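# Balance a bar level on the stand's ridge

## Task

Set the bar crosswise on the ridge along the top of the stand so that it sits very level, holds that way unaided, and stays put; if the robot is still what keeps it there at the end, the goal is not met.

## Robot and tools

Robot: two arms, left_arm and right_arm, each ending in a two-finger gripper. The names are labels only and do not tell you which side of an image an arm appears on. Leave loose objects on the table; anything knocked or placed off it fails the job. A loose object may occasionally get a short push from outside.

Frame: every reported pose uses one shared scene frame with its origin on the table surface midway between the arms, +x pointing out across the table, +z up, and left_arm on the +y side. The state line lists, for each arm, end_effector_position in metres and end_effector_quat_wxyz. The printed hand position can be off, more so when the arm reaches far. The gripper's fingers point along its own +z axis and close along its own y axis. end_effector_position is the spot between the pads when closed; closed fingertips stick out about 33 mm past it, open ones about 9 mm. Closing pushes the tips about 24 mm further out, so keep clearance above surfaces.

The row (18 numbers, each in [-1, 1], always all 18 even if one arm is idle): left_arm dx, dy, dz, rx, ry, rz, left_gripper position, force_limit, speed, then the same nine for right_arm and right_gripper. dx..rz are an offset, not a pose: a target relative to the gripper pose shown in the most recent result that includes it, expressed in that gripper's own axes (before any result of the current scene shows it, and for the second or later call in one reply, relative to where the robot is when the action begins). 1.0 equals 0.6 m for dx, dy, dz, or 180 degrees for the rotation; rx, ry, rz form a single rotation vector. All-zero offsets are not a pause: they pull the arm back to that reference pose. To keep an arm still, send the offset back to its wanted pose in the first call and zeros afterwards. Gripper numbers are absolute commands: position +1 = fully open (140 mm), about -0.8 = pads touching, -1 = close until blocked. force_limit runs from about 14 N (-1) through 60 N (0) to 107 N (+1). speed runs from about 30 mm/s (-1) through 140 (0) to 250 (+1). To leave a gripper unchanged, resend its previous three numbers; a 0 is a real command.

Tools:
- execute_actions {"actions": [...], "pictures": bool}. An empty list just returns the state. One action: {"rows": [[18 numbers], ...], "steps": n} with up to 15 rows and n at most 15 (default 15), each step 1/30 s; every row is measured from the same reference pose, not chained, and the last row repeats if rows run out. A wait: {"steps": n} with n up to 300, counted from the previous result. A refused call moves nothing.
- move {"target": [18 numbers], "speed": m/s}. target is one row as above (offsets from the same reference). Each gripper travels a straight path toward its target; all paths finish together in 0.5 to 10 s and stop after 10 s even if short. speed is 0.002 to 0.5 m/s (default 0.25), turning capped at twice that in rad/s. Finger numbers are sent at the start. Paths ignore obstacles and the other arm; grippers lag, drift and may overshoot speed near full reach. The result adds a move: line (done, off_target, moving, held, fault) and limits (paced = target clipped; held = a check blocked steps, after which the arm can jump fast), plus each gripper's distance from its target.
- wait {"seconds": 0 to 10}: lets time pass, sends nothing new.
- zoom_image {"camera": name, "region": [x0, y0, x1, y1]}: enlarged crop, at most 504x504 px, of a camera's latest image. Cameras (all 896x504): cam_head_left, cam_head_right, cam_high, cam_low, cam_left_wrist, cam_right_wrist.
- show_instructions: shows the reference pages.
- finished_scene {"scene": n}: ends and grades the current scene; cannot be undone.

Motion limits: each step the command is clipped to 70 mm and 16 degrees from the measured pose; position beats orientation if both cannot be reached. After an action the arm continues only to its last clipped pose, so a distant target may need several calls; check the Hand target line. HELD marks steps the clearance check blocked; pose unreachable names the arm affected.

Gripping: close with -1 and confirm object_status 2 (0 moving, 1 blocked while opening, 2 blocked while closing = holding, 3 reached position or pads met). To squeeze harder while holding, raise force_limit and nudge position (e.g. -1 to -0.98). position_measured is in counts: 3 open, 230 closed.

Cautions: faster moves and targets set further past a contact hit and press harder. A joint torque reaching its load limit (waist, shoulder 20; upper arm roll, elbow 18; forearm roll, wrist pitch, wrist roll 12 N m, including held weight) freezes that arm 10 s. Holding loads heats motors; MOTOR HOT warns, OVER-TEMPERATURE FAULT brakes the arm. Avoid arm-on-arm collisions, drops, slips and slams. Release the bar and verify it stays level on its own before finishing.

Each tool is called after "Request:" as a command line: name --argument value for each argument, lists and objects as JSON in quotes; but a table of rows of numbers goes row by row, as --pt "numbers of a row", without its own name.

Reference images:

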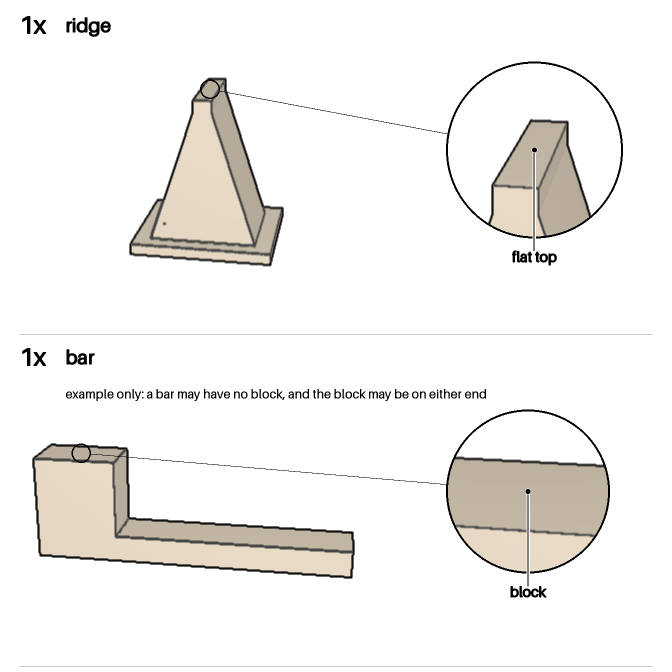

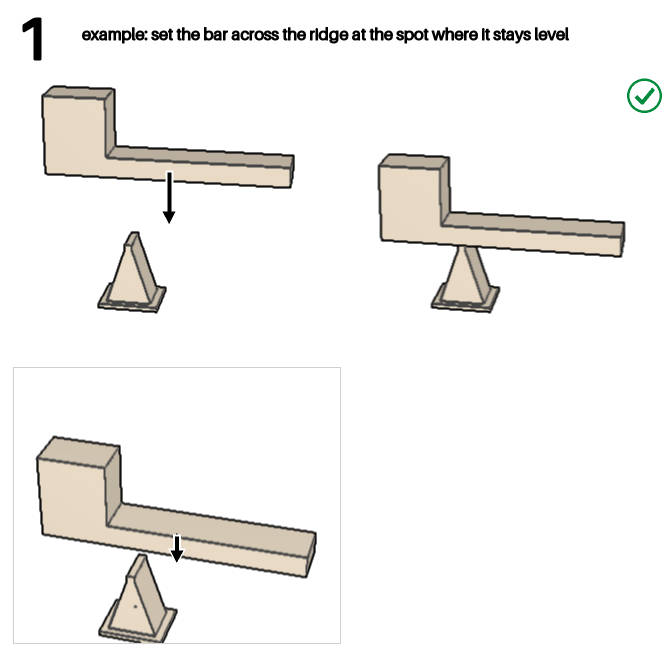

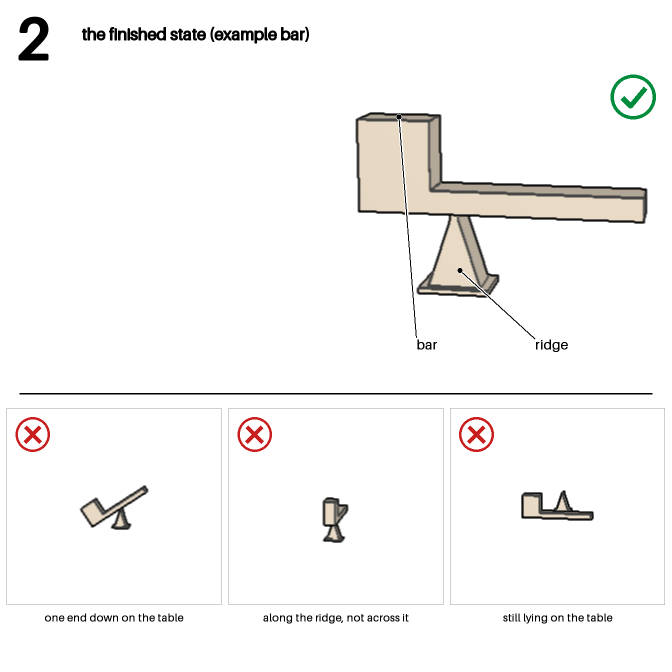

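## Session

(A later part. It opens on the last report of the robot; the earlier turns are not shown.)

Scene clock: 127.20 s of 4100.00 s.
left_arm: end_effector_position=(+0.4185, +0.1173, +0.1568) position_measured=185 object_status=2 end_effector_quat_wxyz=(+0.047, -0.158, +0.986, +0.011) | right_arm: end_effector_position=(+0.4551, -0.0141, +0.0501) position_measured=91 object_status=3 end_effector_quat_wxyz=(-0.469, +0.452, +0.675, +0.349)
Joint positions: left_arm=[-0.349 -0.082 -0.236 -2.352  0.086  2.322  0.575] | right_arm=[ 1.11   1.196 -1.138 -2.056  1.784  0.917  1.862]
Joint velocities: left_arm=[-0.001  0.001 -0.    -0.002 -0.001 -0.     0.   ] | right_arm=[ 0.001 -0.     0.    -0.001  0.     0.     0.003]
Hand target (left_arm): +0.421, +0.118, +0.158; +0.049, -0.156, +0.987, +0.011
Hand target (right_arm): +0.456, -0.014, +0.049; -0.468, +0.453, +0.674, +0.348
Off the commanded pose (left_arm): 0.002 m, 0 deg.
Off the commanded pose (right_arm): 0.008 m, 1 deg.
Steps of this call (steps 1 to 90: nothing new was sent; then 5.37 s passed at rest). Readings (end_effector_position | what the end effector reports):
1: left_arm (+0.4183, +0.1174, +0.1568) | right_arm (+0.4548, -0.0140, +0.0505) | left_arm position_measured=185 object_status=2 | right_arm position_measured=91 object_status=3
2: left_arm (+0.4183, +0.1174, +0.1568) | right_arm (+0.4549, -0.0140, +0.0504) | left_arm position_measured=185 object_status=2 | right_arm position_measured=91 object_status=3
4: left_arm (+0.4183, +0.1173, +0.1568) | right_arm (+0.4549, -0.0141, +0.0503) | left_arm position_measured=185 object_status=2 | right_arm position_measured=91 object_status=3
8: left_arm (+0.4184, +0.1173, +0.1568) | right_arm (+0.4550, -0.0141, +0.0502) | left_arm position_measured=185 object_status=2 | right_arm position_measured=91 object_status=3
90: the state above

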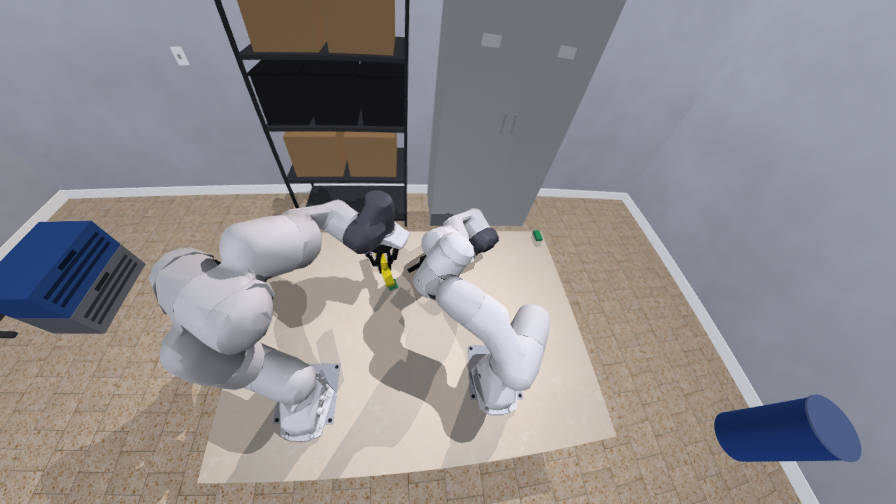

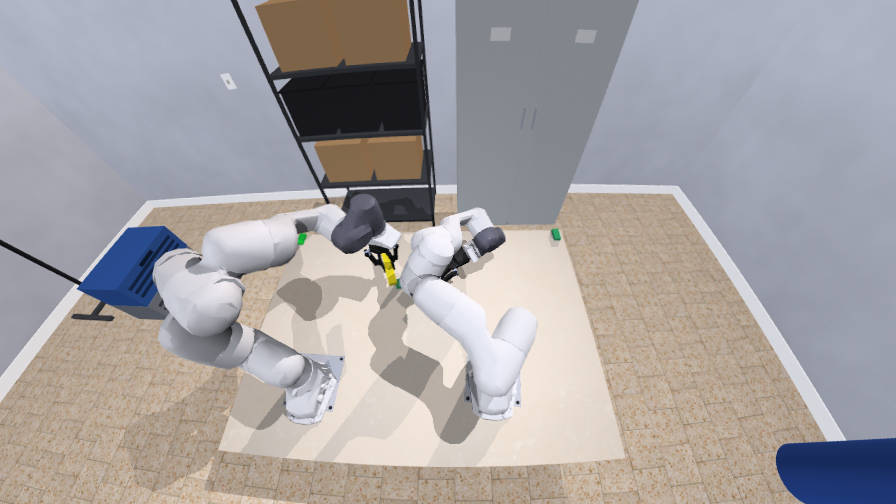

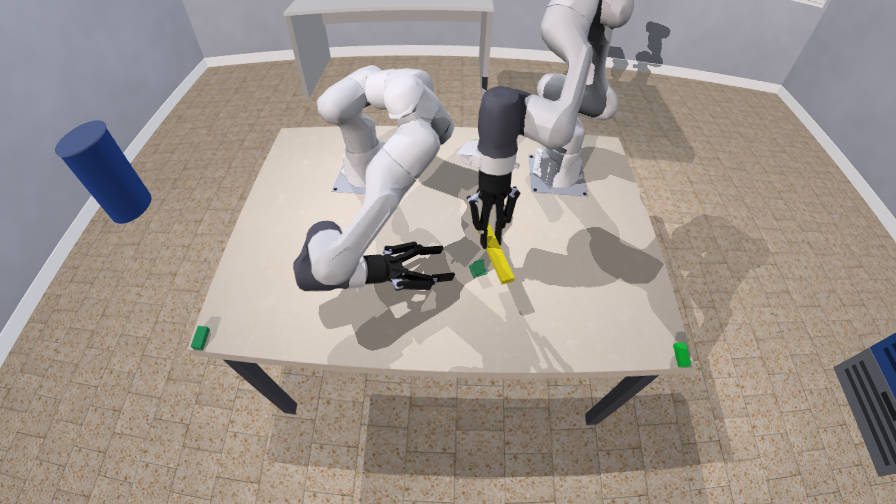

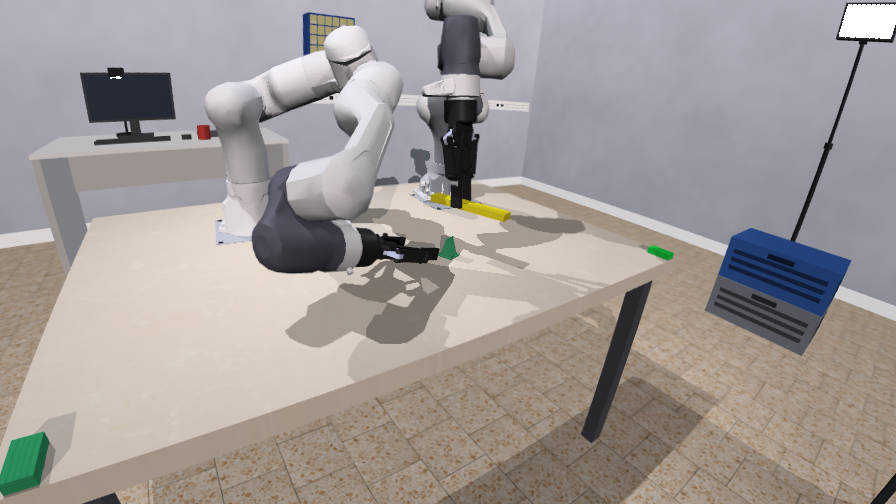

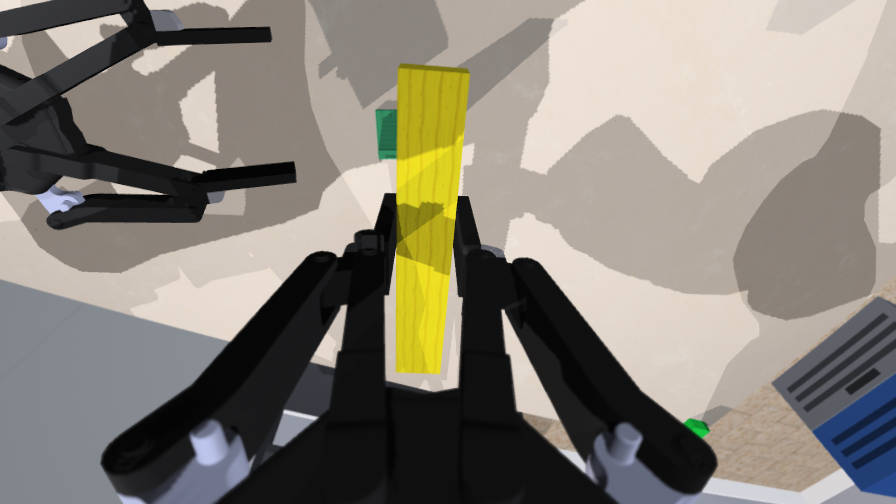

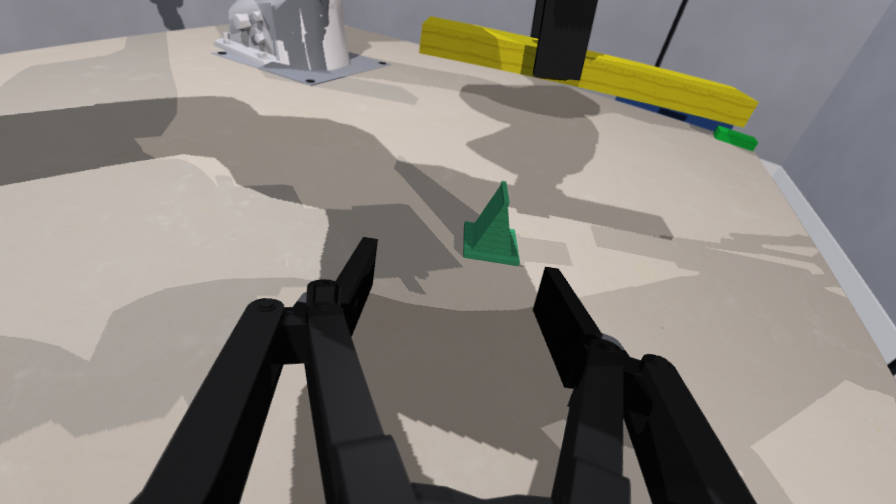

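Request:
move --target '[0,0,0,0,0,0,-1,0,-0.3,0.034,0.01,0.162,0,0,0,0.3,0,0]' --speed 0.06

Scene clock: 136.07 s of 4100.00 s.
left_arm: end_effector_position=(+0.4185, +0.1173, +0.1568) position_measured=185 object_status=2 end_effector_quat_wxyz=(+0.047, -0.158, +0.986, +0.011) | right_arm: end_effector_position=(+0.4262, +0.0822, +0.0426) position_measured=91 object_status=3 end_effector_quat_wxyz=(-0.470, +0.447, +0.674, +0.353)
Joint positions: left_arm=[-0.349 -0.082 -0.236 -2.352  0.086  2.322  0.575] | right_arm=[ 1.307  1.129 -1.079 -2.14   1.924  1.042  1.944]
Joint velocities: left_arm=[ 0.     0.001 -0.     0.     0.002 -0.    -0.001] | right_arm=[-0.001  0.001  0.001 -0.002  0.005  0.012  0.019]
Hand target (left_arm): +0.418, +0.117, +0.157; +0.047, -0.158, +0.986, +0.011
Hand target (right_arm): +0.427, +0.083, +0.042; -0.470, +0.451, +0.672, +0.352
Off the commanded pose (left_arm): 0.000 m, 0 deg.
Off the commanded pose (right_arm): 0.004 m, 1 deg.
After step 90, 3.83 s passed at rest.
move: off_target (right_arm)

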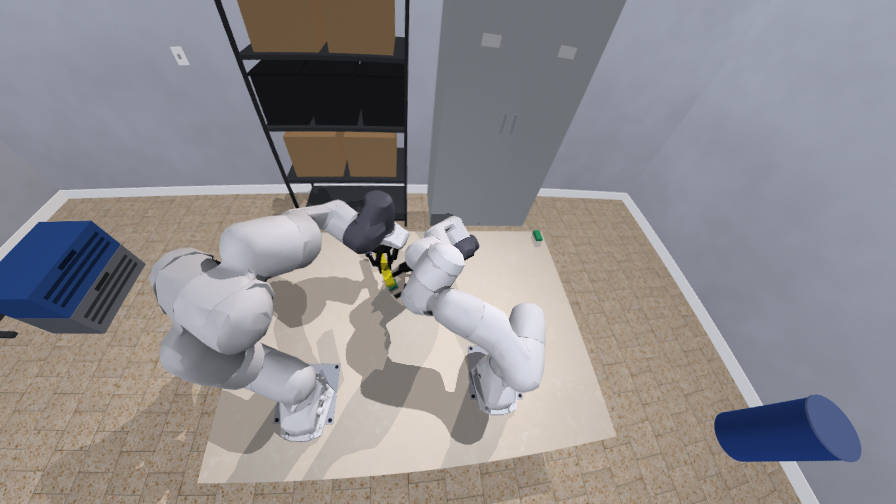

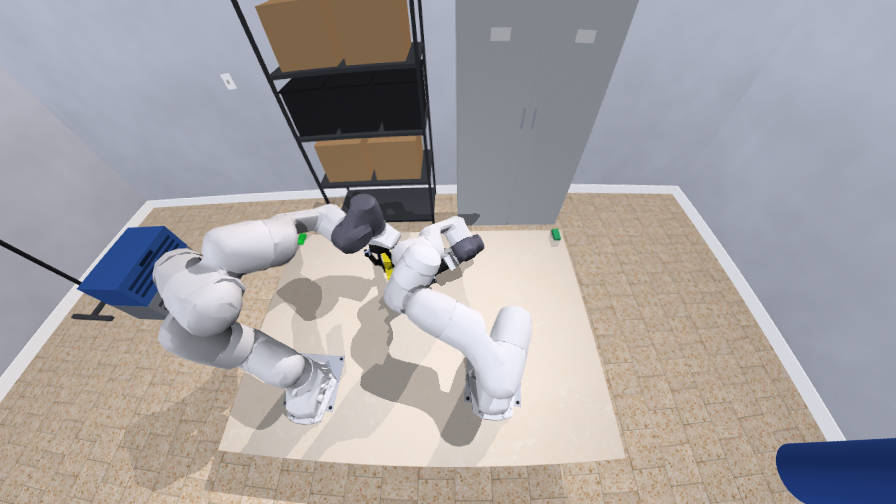

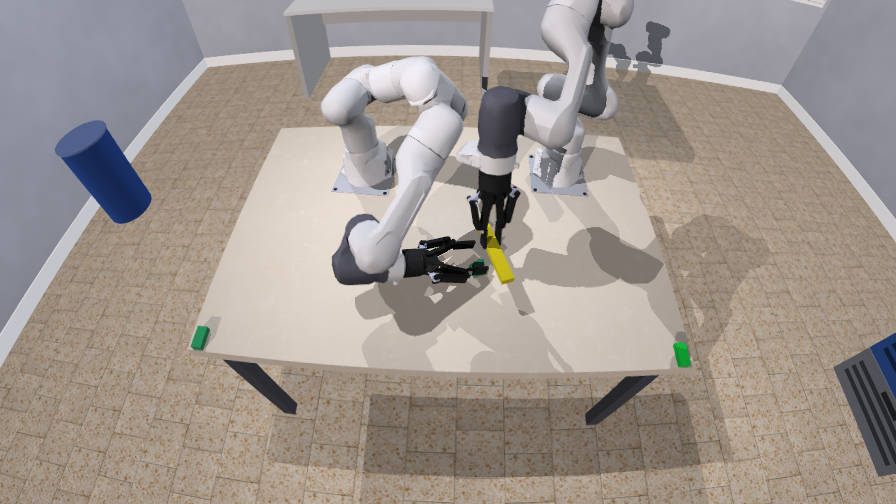

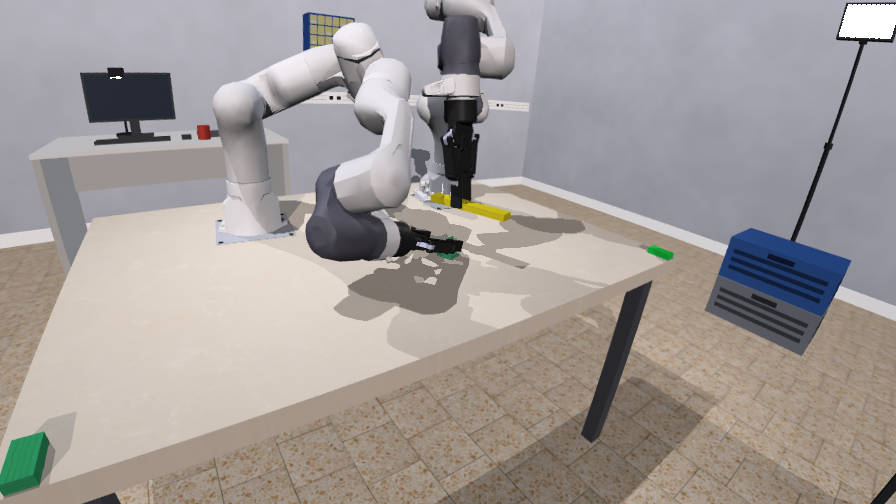

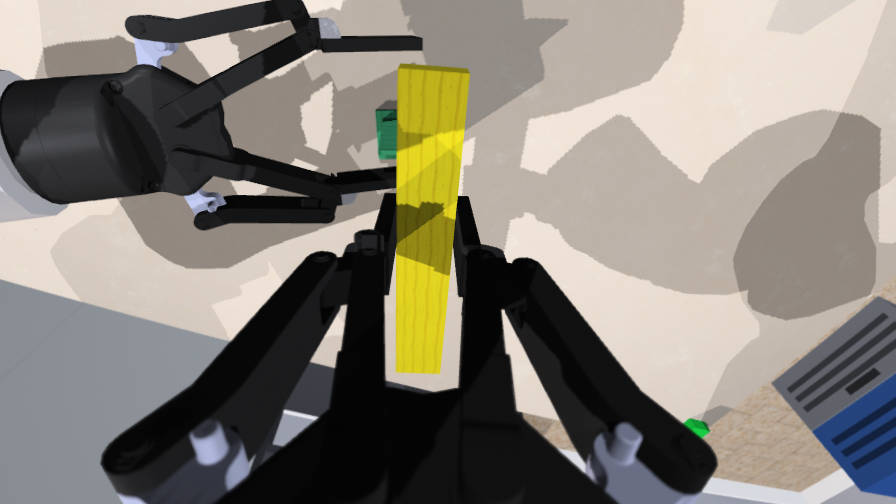

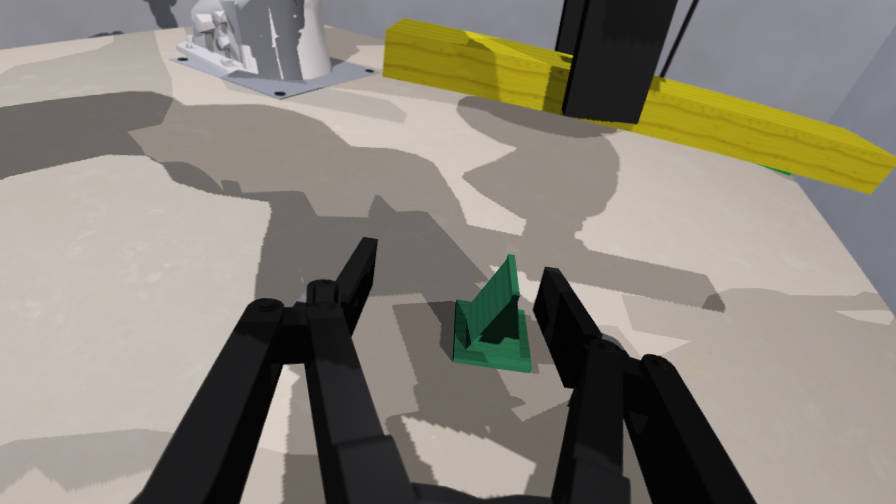

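Request:
move --target '[0,0,0,0,0,0,-1,0,-0.3,-0.011,0.024,0.004,0,-0.045,0,0.3,0,0]' --speed 0.04

Request:
zoom_image --camera "cam_low" --region '[380,180,540,270]'

Scene clock: 143.43 s of 4100.00 s.
left_arm: end_effector_position=(+0.4185, +0.1173, +0.1568) position_measured=185 object_status=2 end_effector_quat_wxyz=(+0.047, -0.158, +0.986, +0.011) | right_arm: end_effector_position=(+0.4388, +0.0904, +0.0389) position_measured=91 object_status=3 end_effector_quat_wxyz=(-0.424, +0.464, +0.707, +0.324)
Joint positions: left_arm=[-0.349 -0.082 -0.236 -2.352  0.086  2.322  0.575] | right_arm=[ 1.41   1.128 -1.157 -2.146  1.925  1.14   2.007]
Joint velocities: left_arm=[ 0.001  0.001  0.001  0.    -0.001  0.    -0.   ] | right_arm=[ 0.001 -0.001 -0.002 -0.002  0.     0.017  0.022]
Hand target (left_arm): +0.419, +0.117, +0.157; +0.047, -0.158, +0.986, +0.011
Hand target (right_arm): +0.440, +0.089, +0.037; -0.423, +0.470, +0.706, +0.321
Off the commanded pose (left_arm): 0.000 m, 0 deg.
Off the commanded pose (right_arm): 0.004 m, 1 deg.
After step 90, 2.40 s passed at rest.
move: off_target (right_arm)

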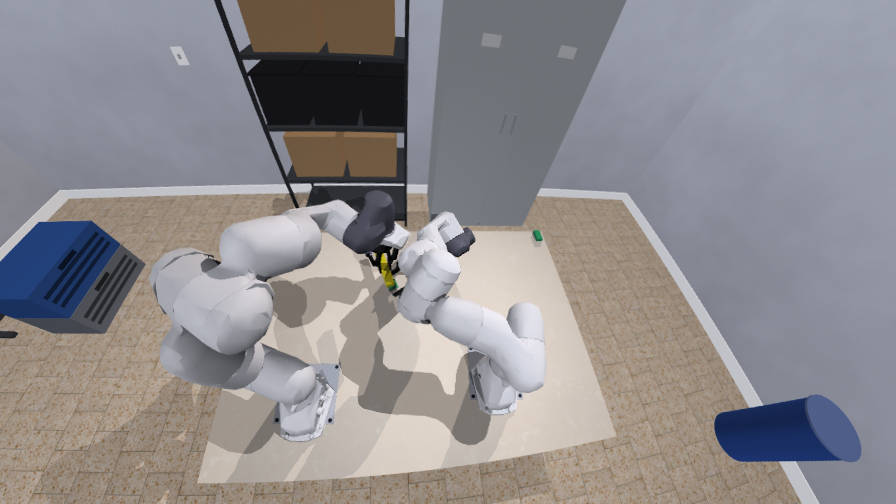

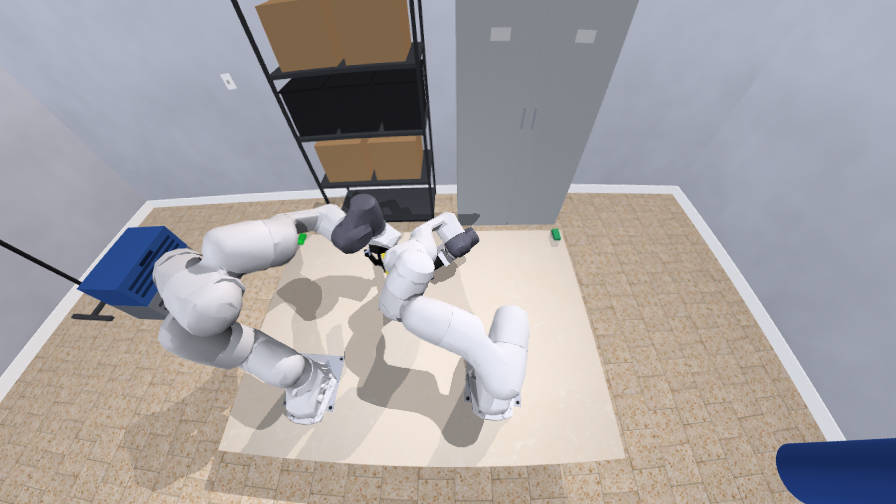

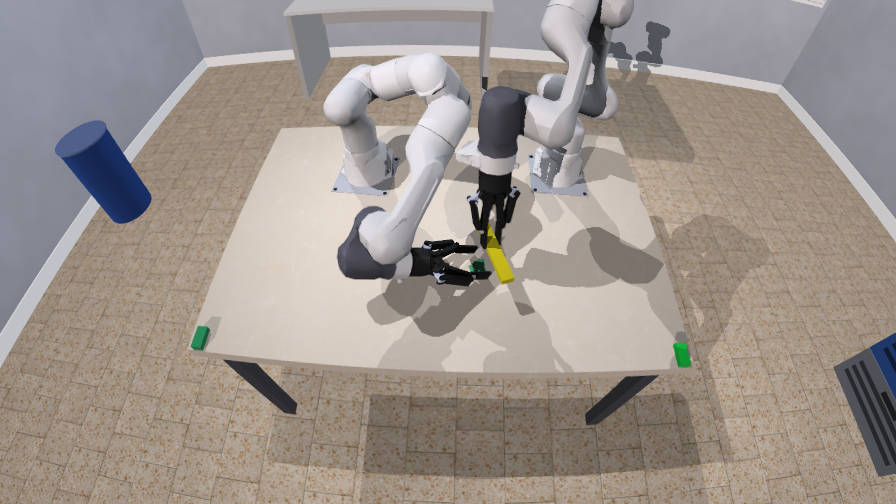

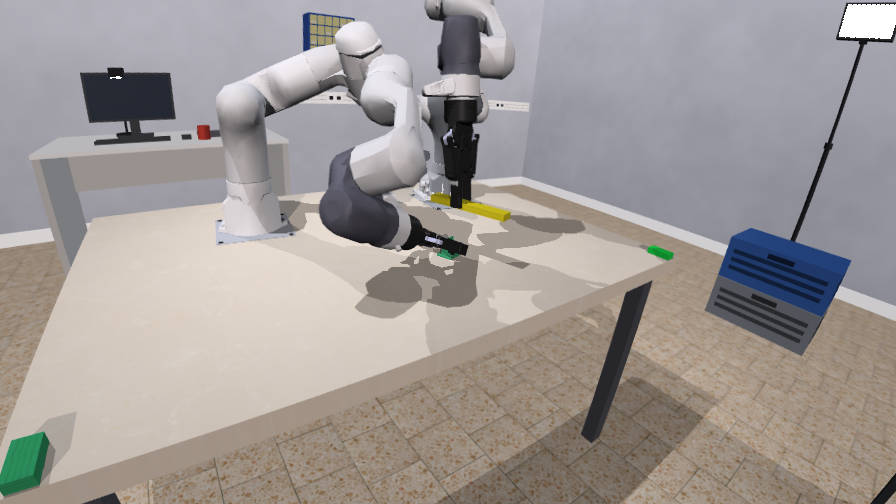

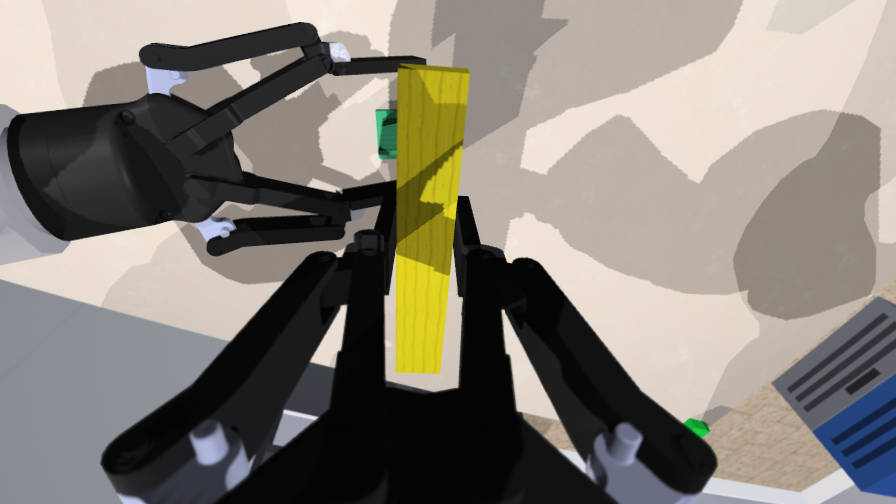

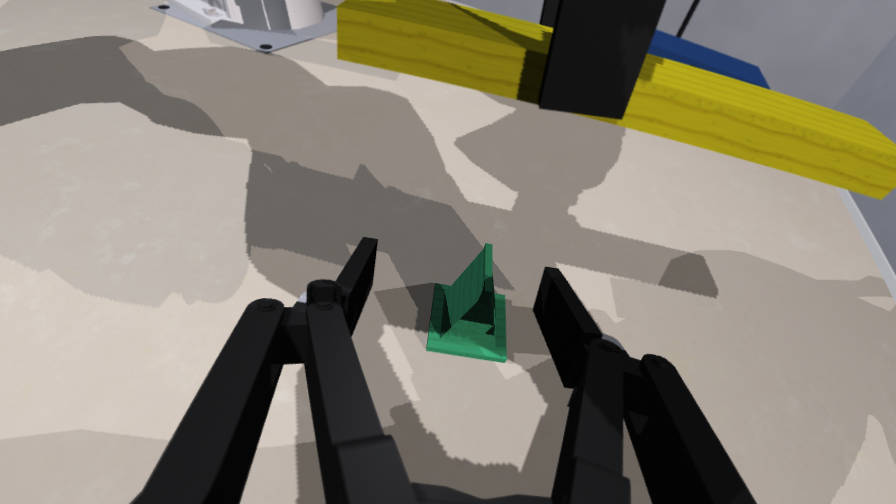

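Region (380, 180, 540, 270) of cam_low's 896x504 image, scaled by 3.150, with more detail than that image has; it fills the top 284 rows of this view, and the rest is white.

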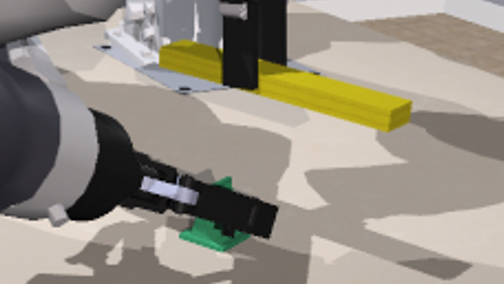

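Request:
move --target '[0.004,-0.041,0.095,0,0,0,-1,0,-0.3,-0.014,0.005,-0.022,0,0,0,0.3,0,0]' --speed 0.04

Request:
zoom_image --camera "cam_low" --region '[380,180,540,270]'

Scene clock: 148.80 s of 4100.00 s.
left_arm: end_effector_position=(+0.4282, +0.0970, +0.0982) position_measured=185 object_status=2 end_effector_quat_wxyz=(+0.044, -0.156, +0.987, +0.013) | right_arm: end_effector_position=(+0.4479, +0.0773, +0.0368) position_measured=91 object_status=3 end_effector_quat_wxyz=(-0.424, +0.466, +0.706, +0.324)
Joint positions: left_arm=[-0.357  0.081 -0.246 -2.327  0.158  2.443  0.498] | right_arm=[ 1.372  1.144 -1.158 -2.125  1.913  1.124  1.999]
Joint velocities: left_arm=[-0.001 -0.001  0.     0.001  0.004  0.008 -0.015] | right_arm=[-0.001 -0.     0.     0.001 -0.001 -0.002 -0.002]
Hand target (left_arm): +0.430, +0.095, +0.099; +0.047, -0.158, +0.986, +0.011
Hand target (right_arm): +0.447, +0.077, +0.037; -0.424, +0.464, +0.707, +0.324
Off the commanded pose (left_arm): 0.002 m, 0 deg.
Off the commanded pose (right_arm): 0.001 m, 0 deg.
After step 90, 0.37 s passed at rest.
move: done

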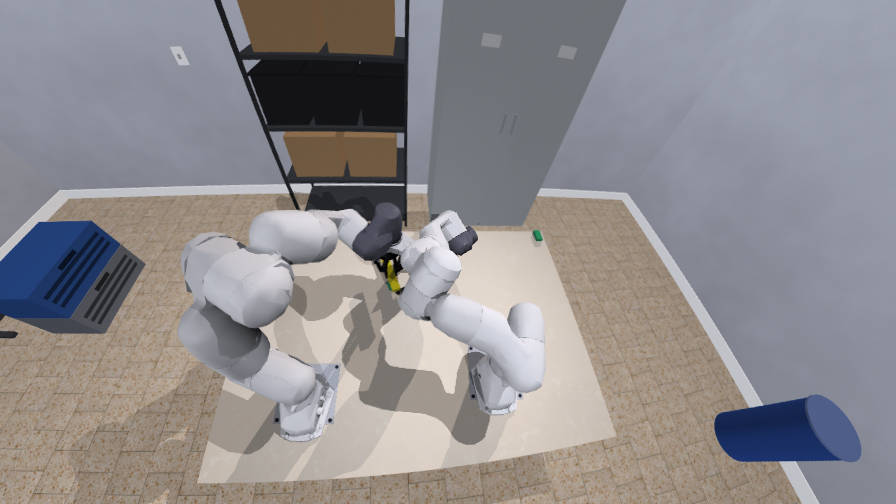

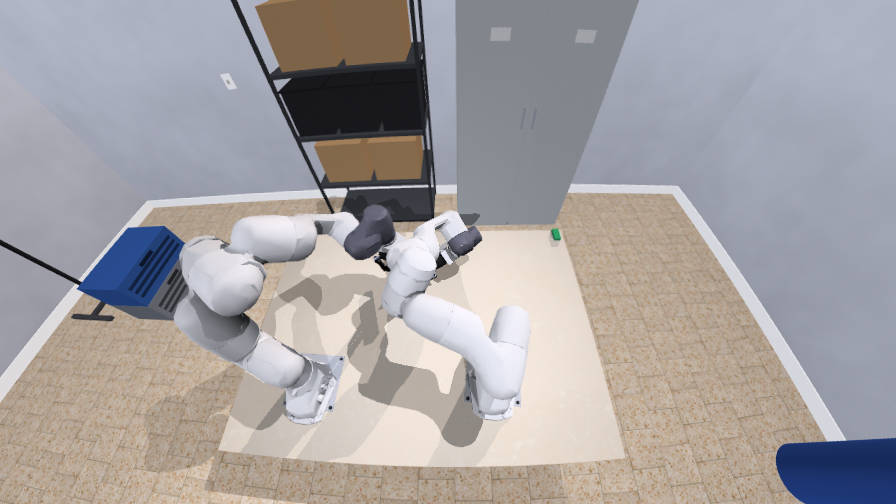

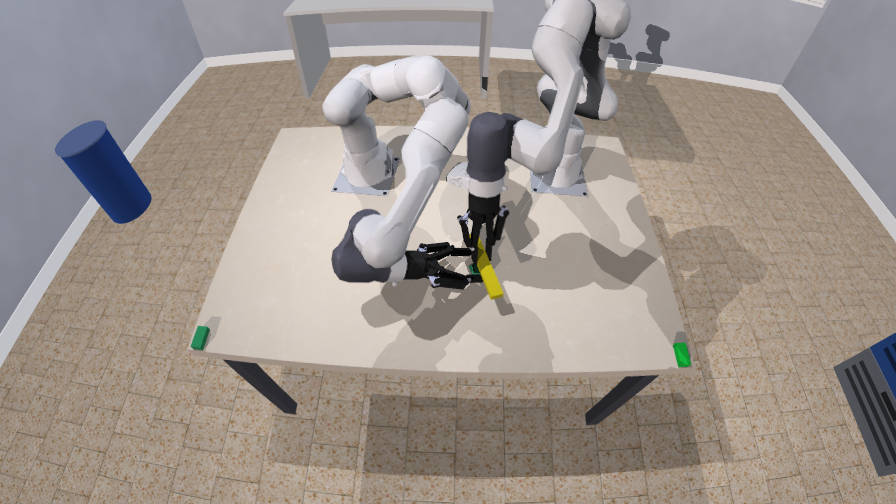

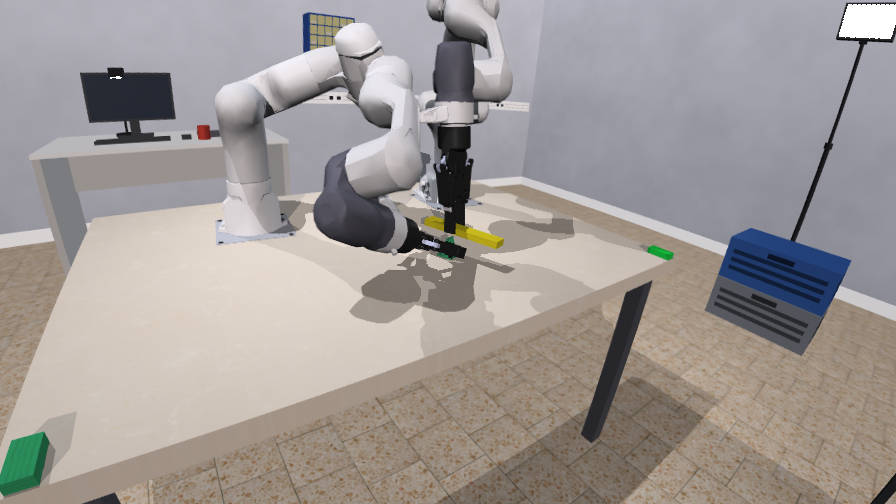

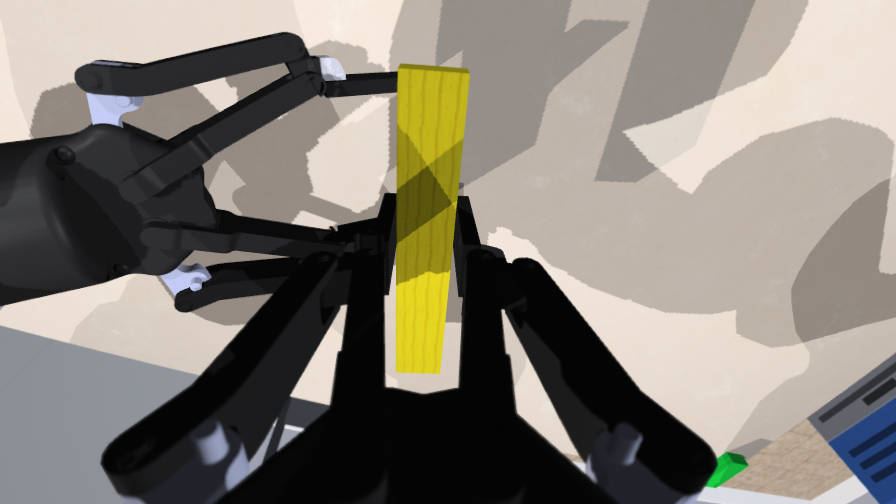

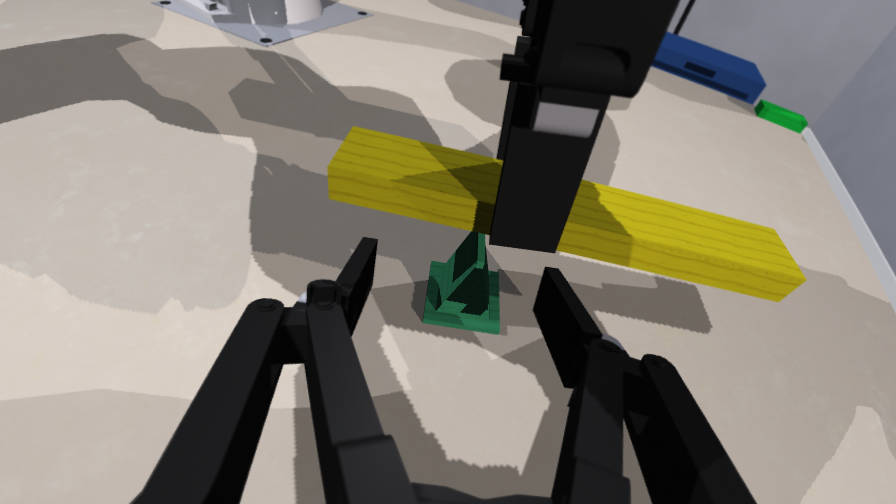

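Region (380, 180, 540, 270) of cam_low's 896x504 image, scaled by 3.150, with more detail than that image has; it fills the top 284 rows of this view, and the rest is white.

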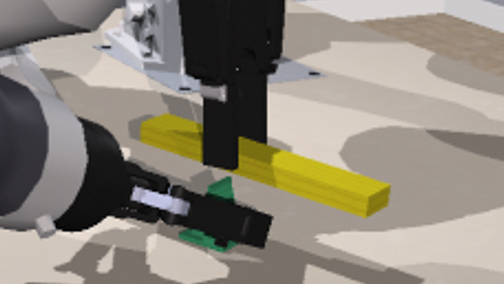

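Request:
move --target '[0.02,-0.002,0.008,0,-0.017,0,-1,0,-0.3,0,0,0,0,0,0,0.3,0,0]' --speed 0.02

Scene clock: 152.97 s of 4100.00 s.
left_arm: end_effector_position=(+0.4170, +0.0940, +0.0909) position_measured=185 object_status=2 end_effector_quat_wxyz=(+0.068, -0.152, +0.986, +0.019) | right_arm: end_effector_position=(+0.4478, +0.0773, +0.0369) position_measured=91 object_status=3 end_effector_quat_wxyz=(-0.424, +0.466, +0.706, +0.324)
Joint positions: left_arm=[-0.389  0.065 -0.247 -2.378  0.236  2.492  0.409] | right_arm=[ 1.372  1.144 -1.158 -2.124  1.913  1.124  1.998]
Joint velocities: left_arm=[-0.003 -0.001  0.    -0.003  0.014  0.011 -0.041] | right_arm=[-0.001 -0.     0.001 -0.     0.001 -0.     0.002]
Hand target (left_arm): +0.418, +0.093, +0.092; +0.071, -0.156, +0.985, +0.017
Hand target (right_arm): +0.448, +0.077, +0.037; -0.424, +0.466, +0.706, +0.324
Off the commanded pose (left_arm): 0.002 m, 1 deg.
Off the commanded pose (right_arm): 0.000 m, 0 deg.
move: done

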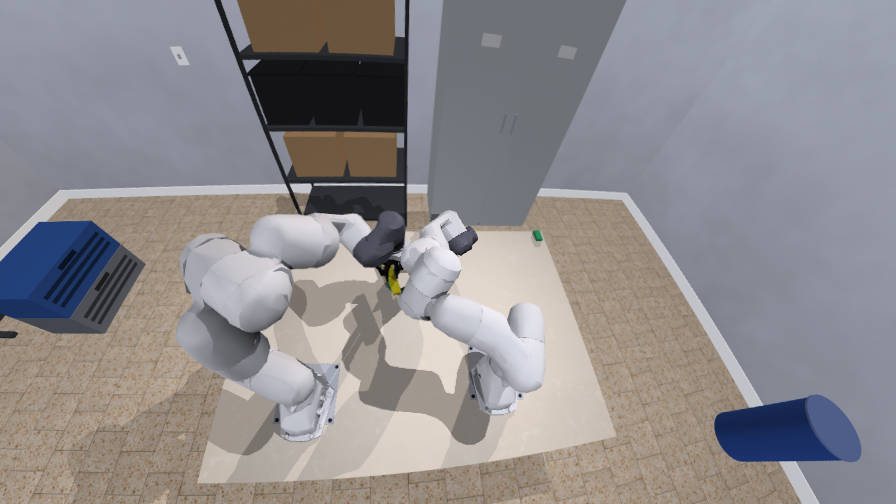

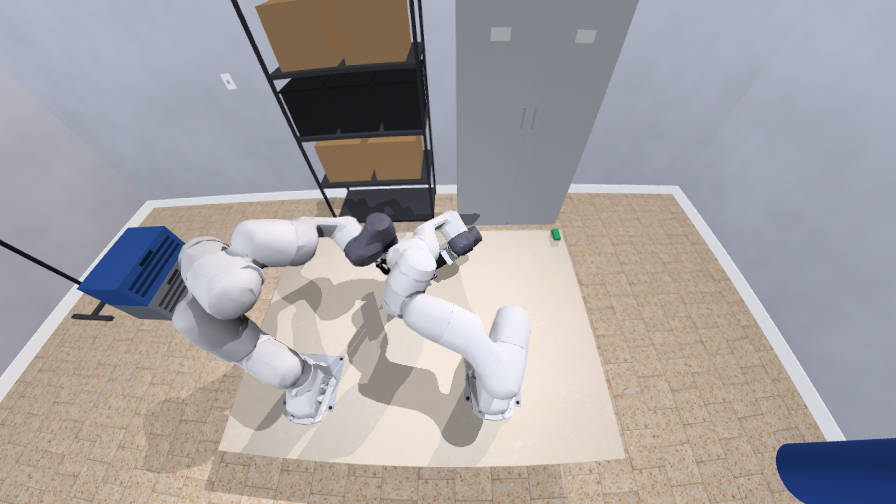

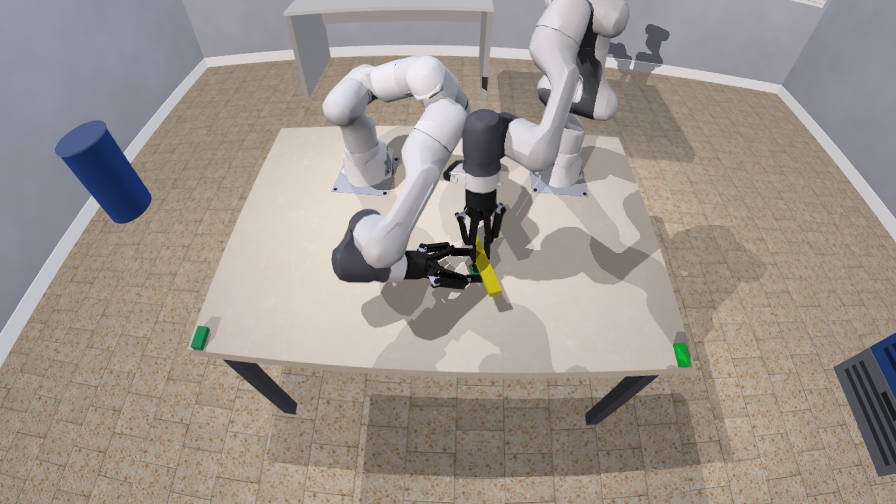

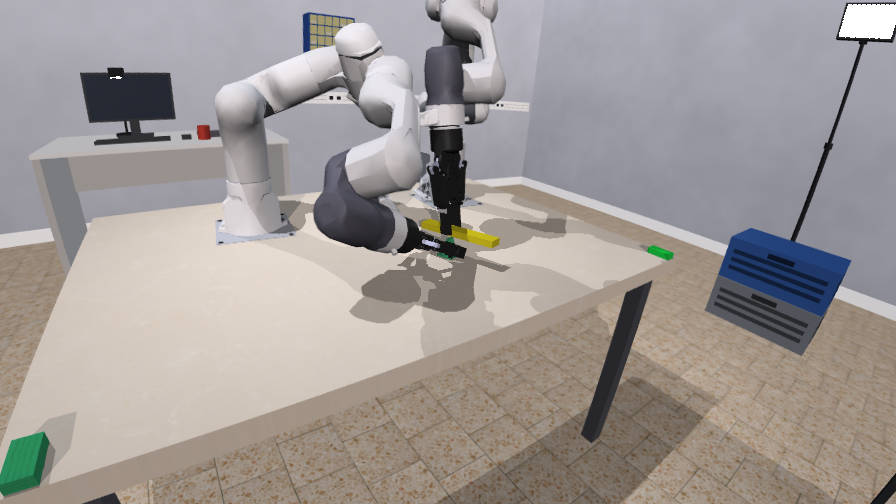

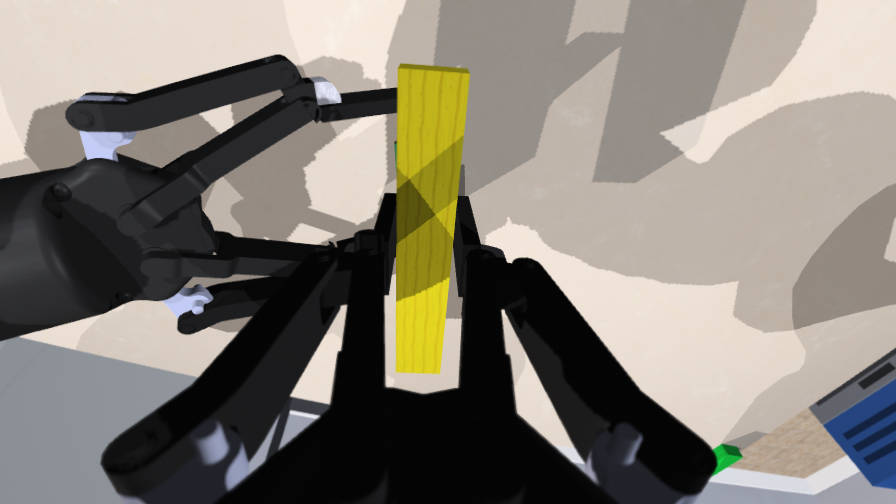

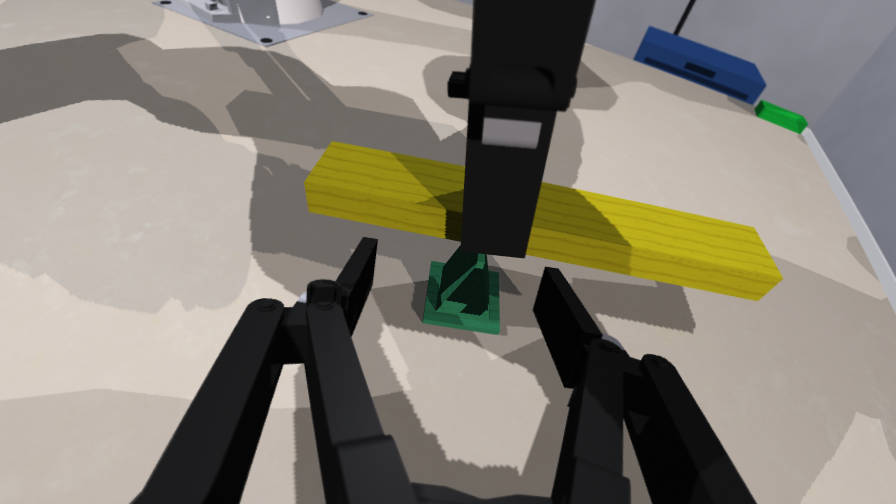

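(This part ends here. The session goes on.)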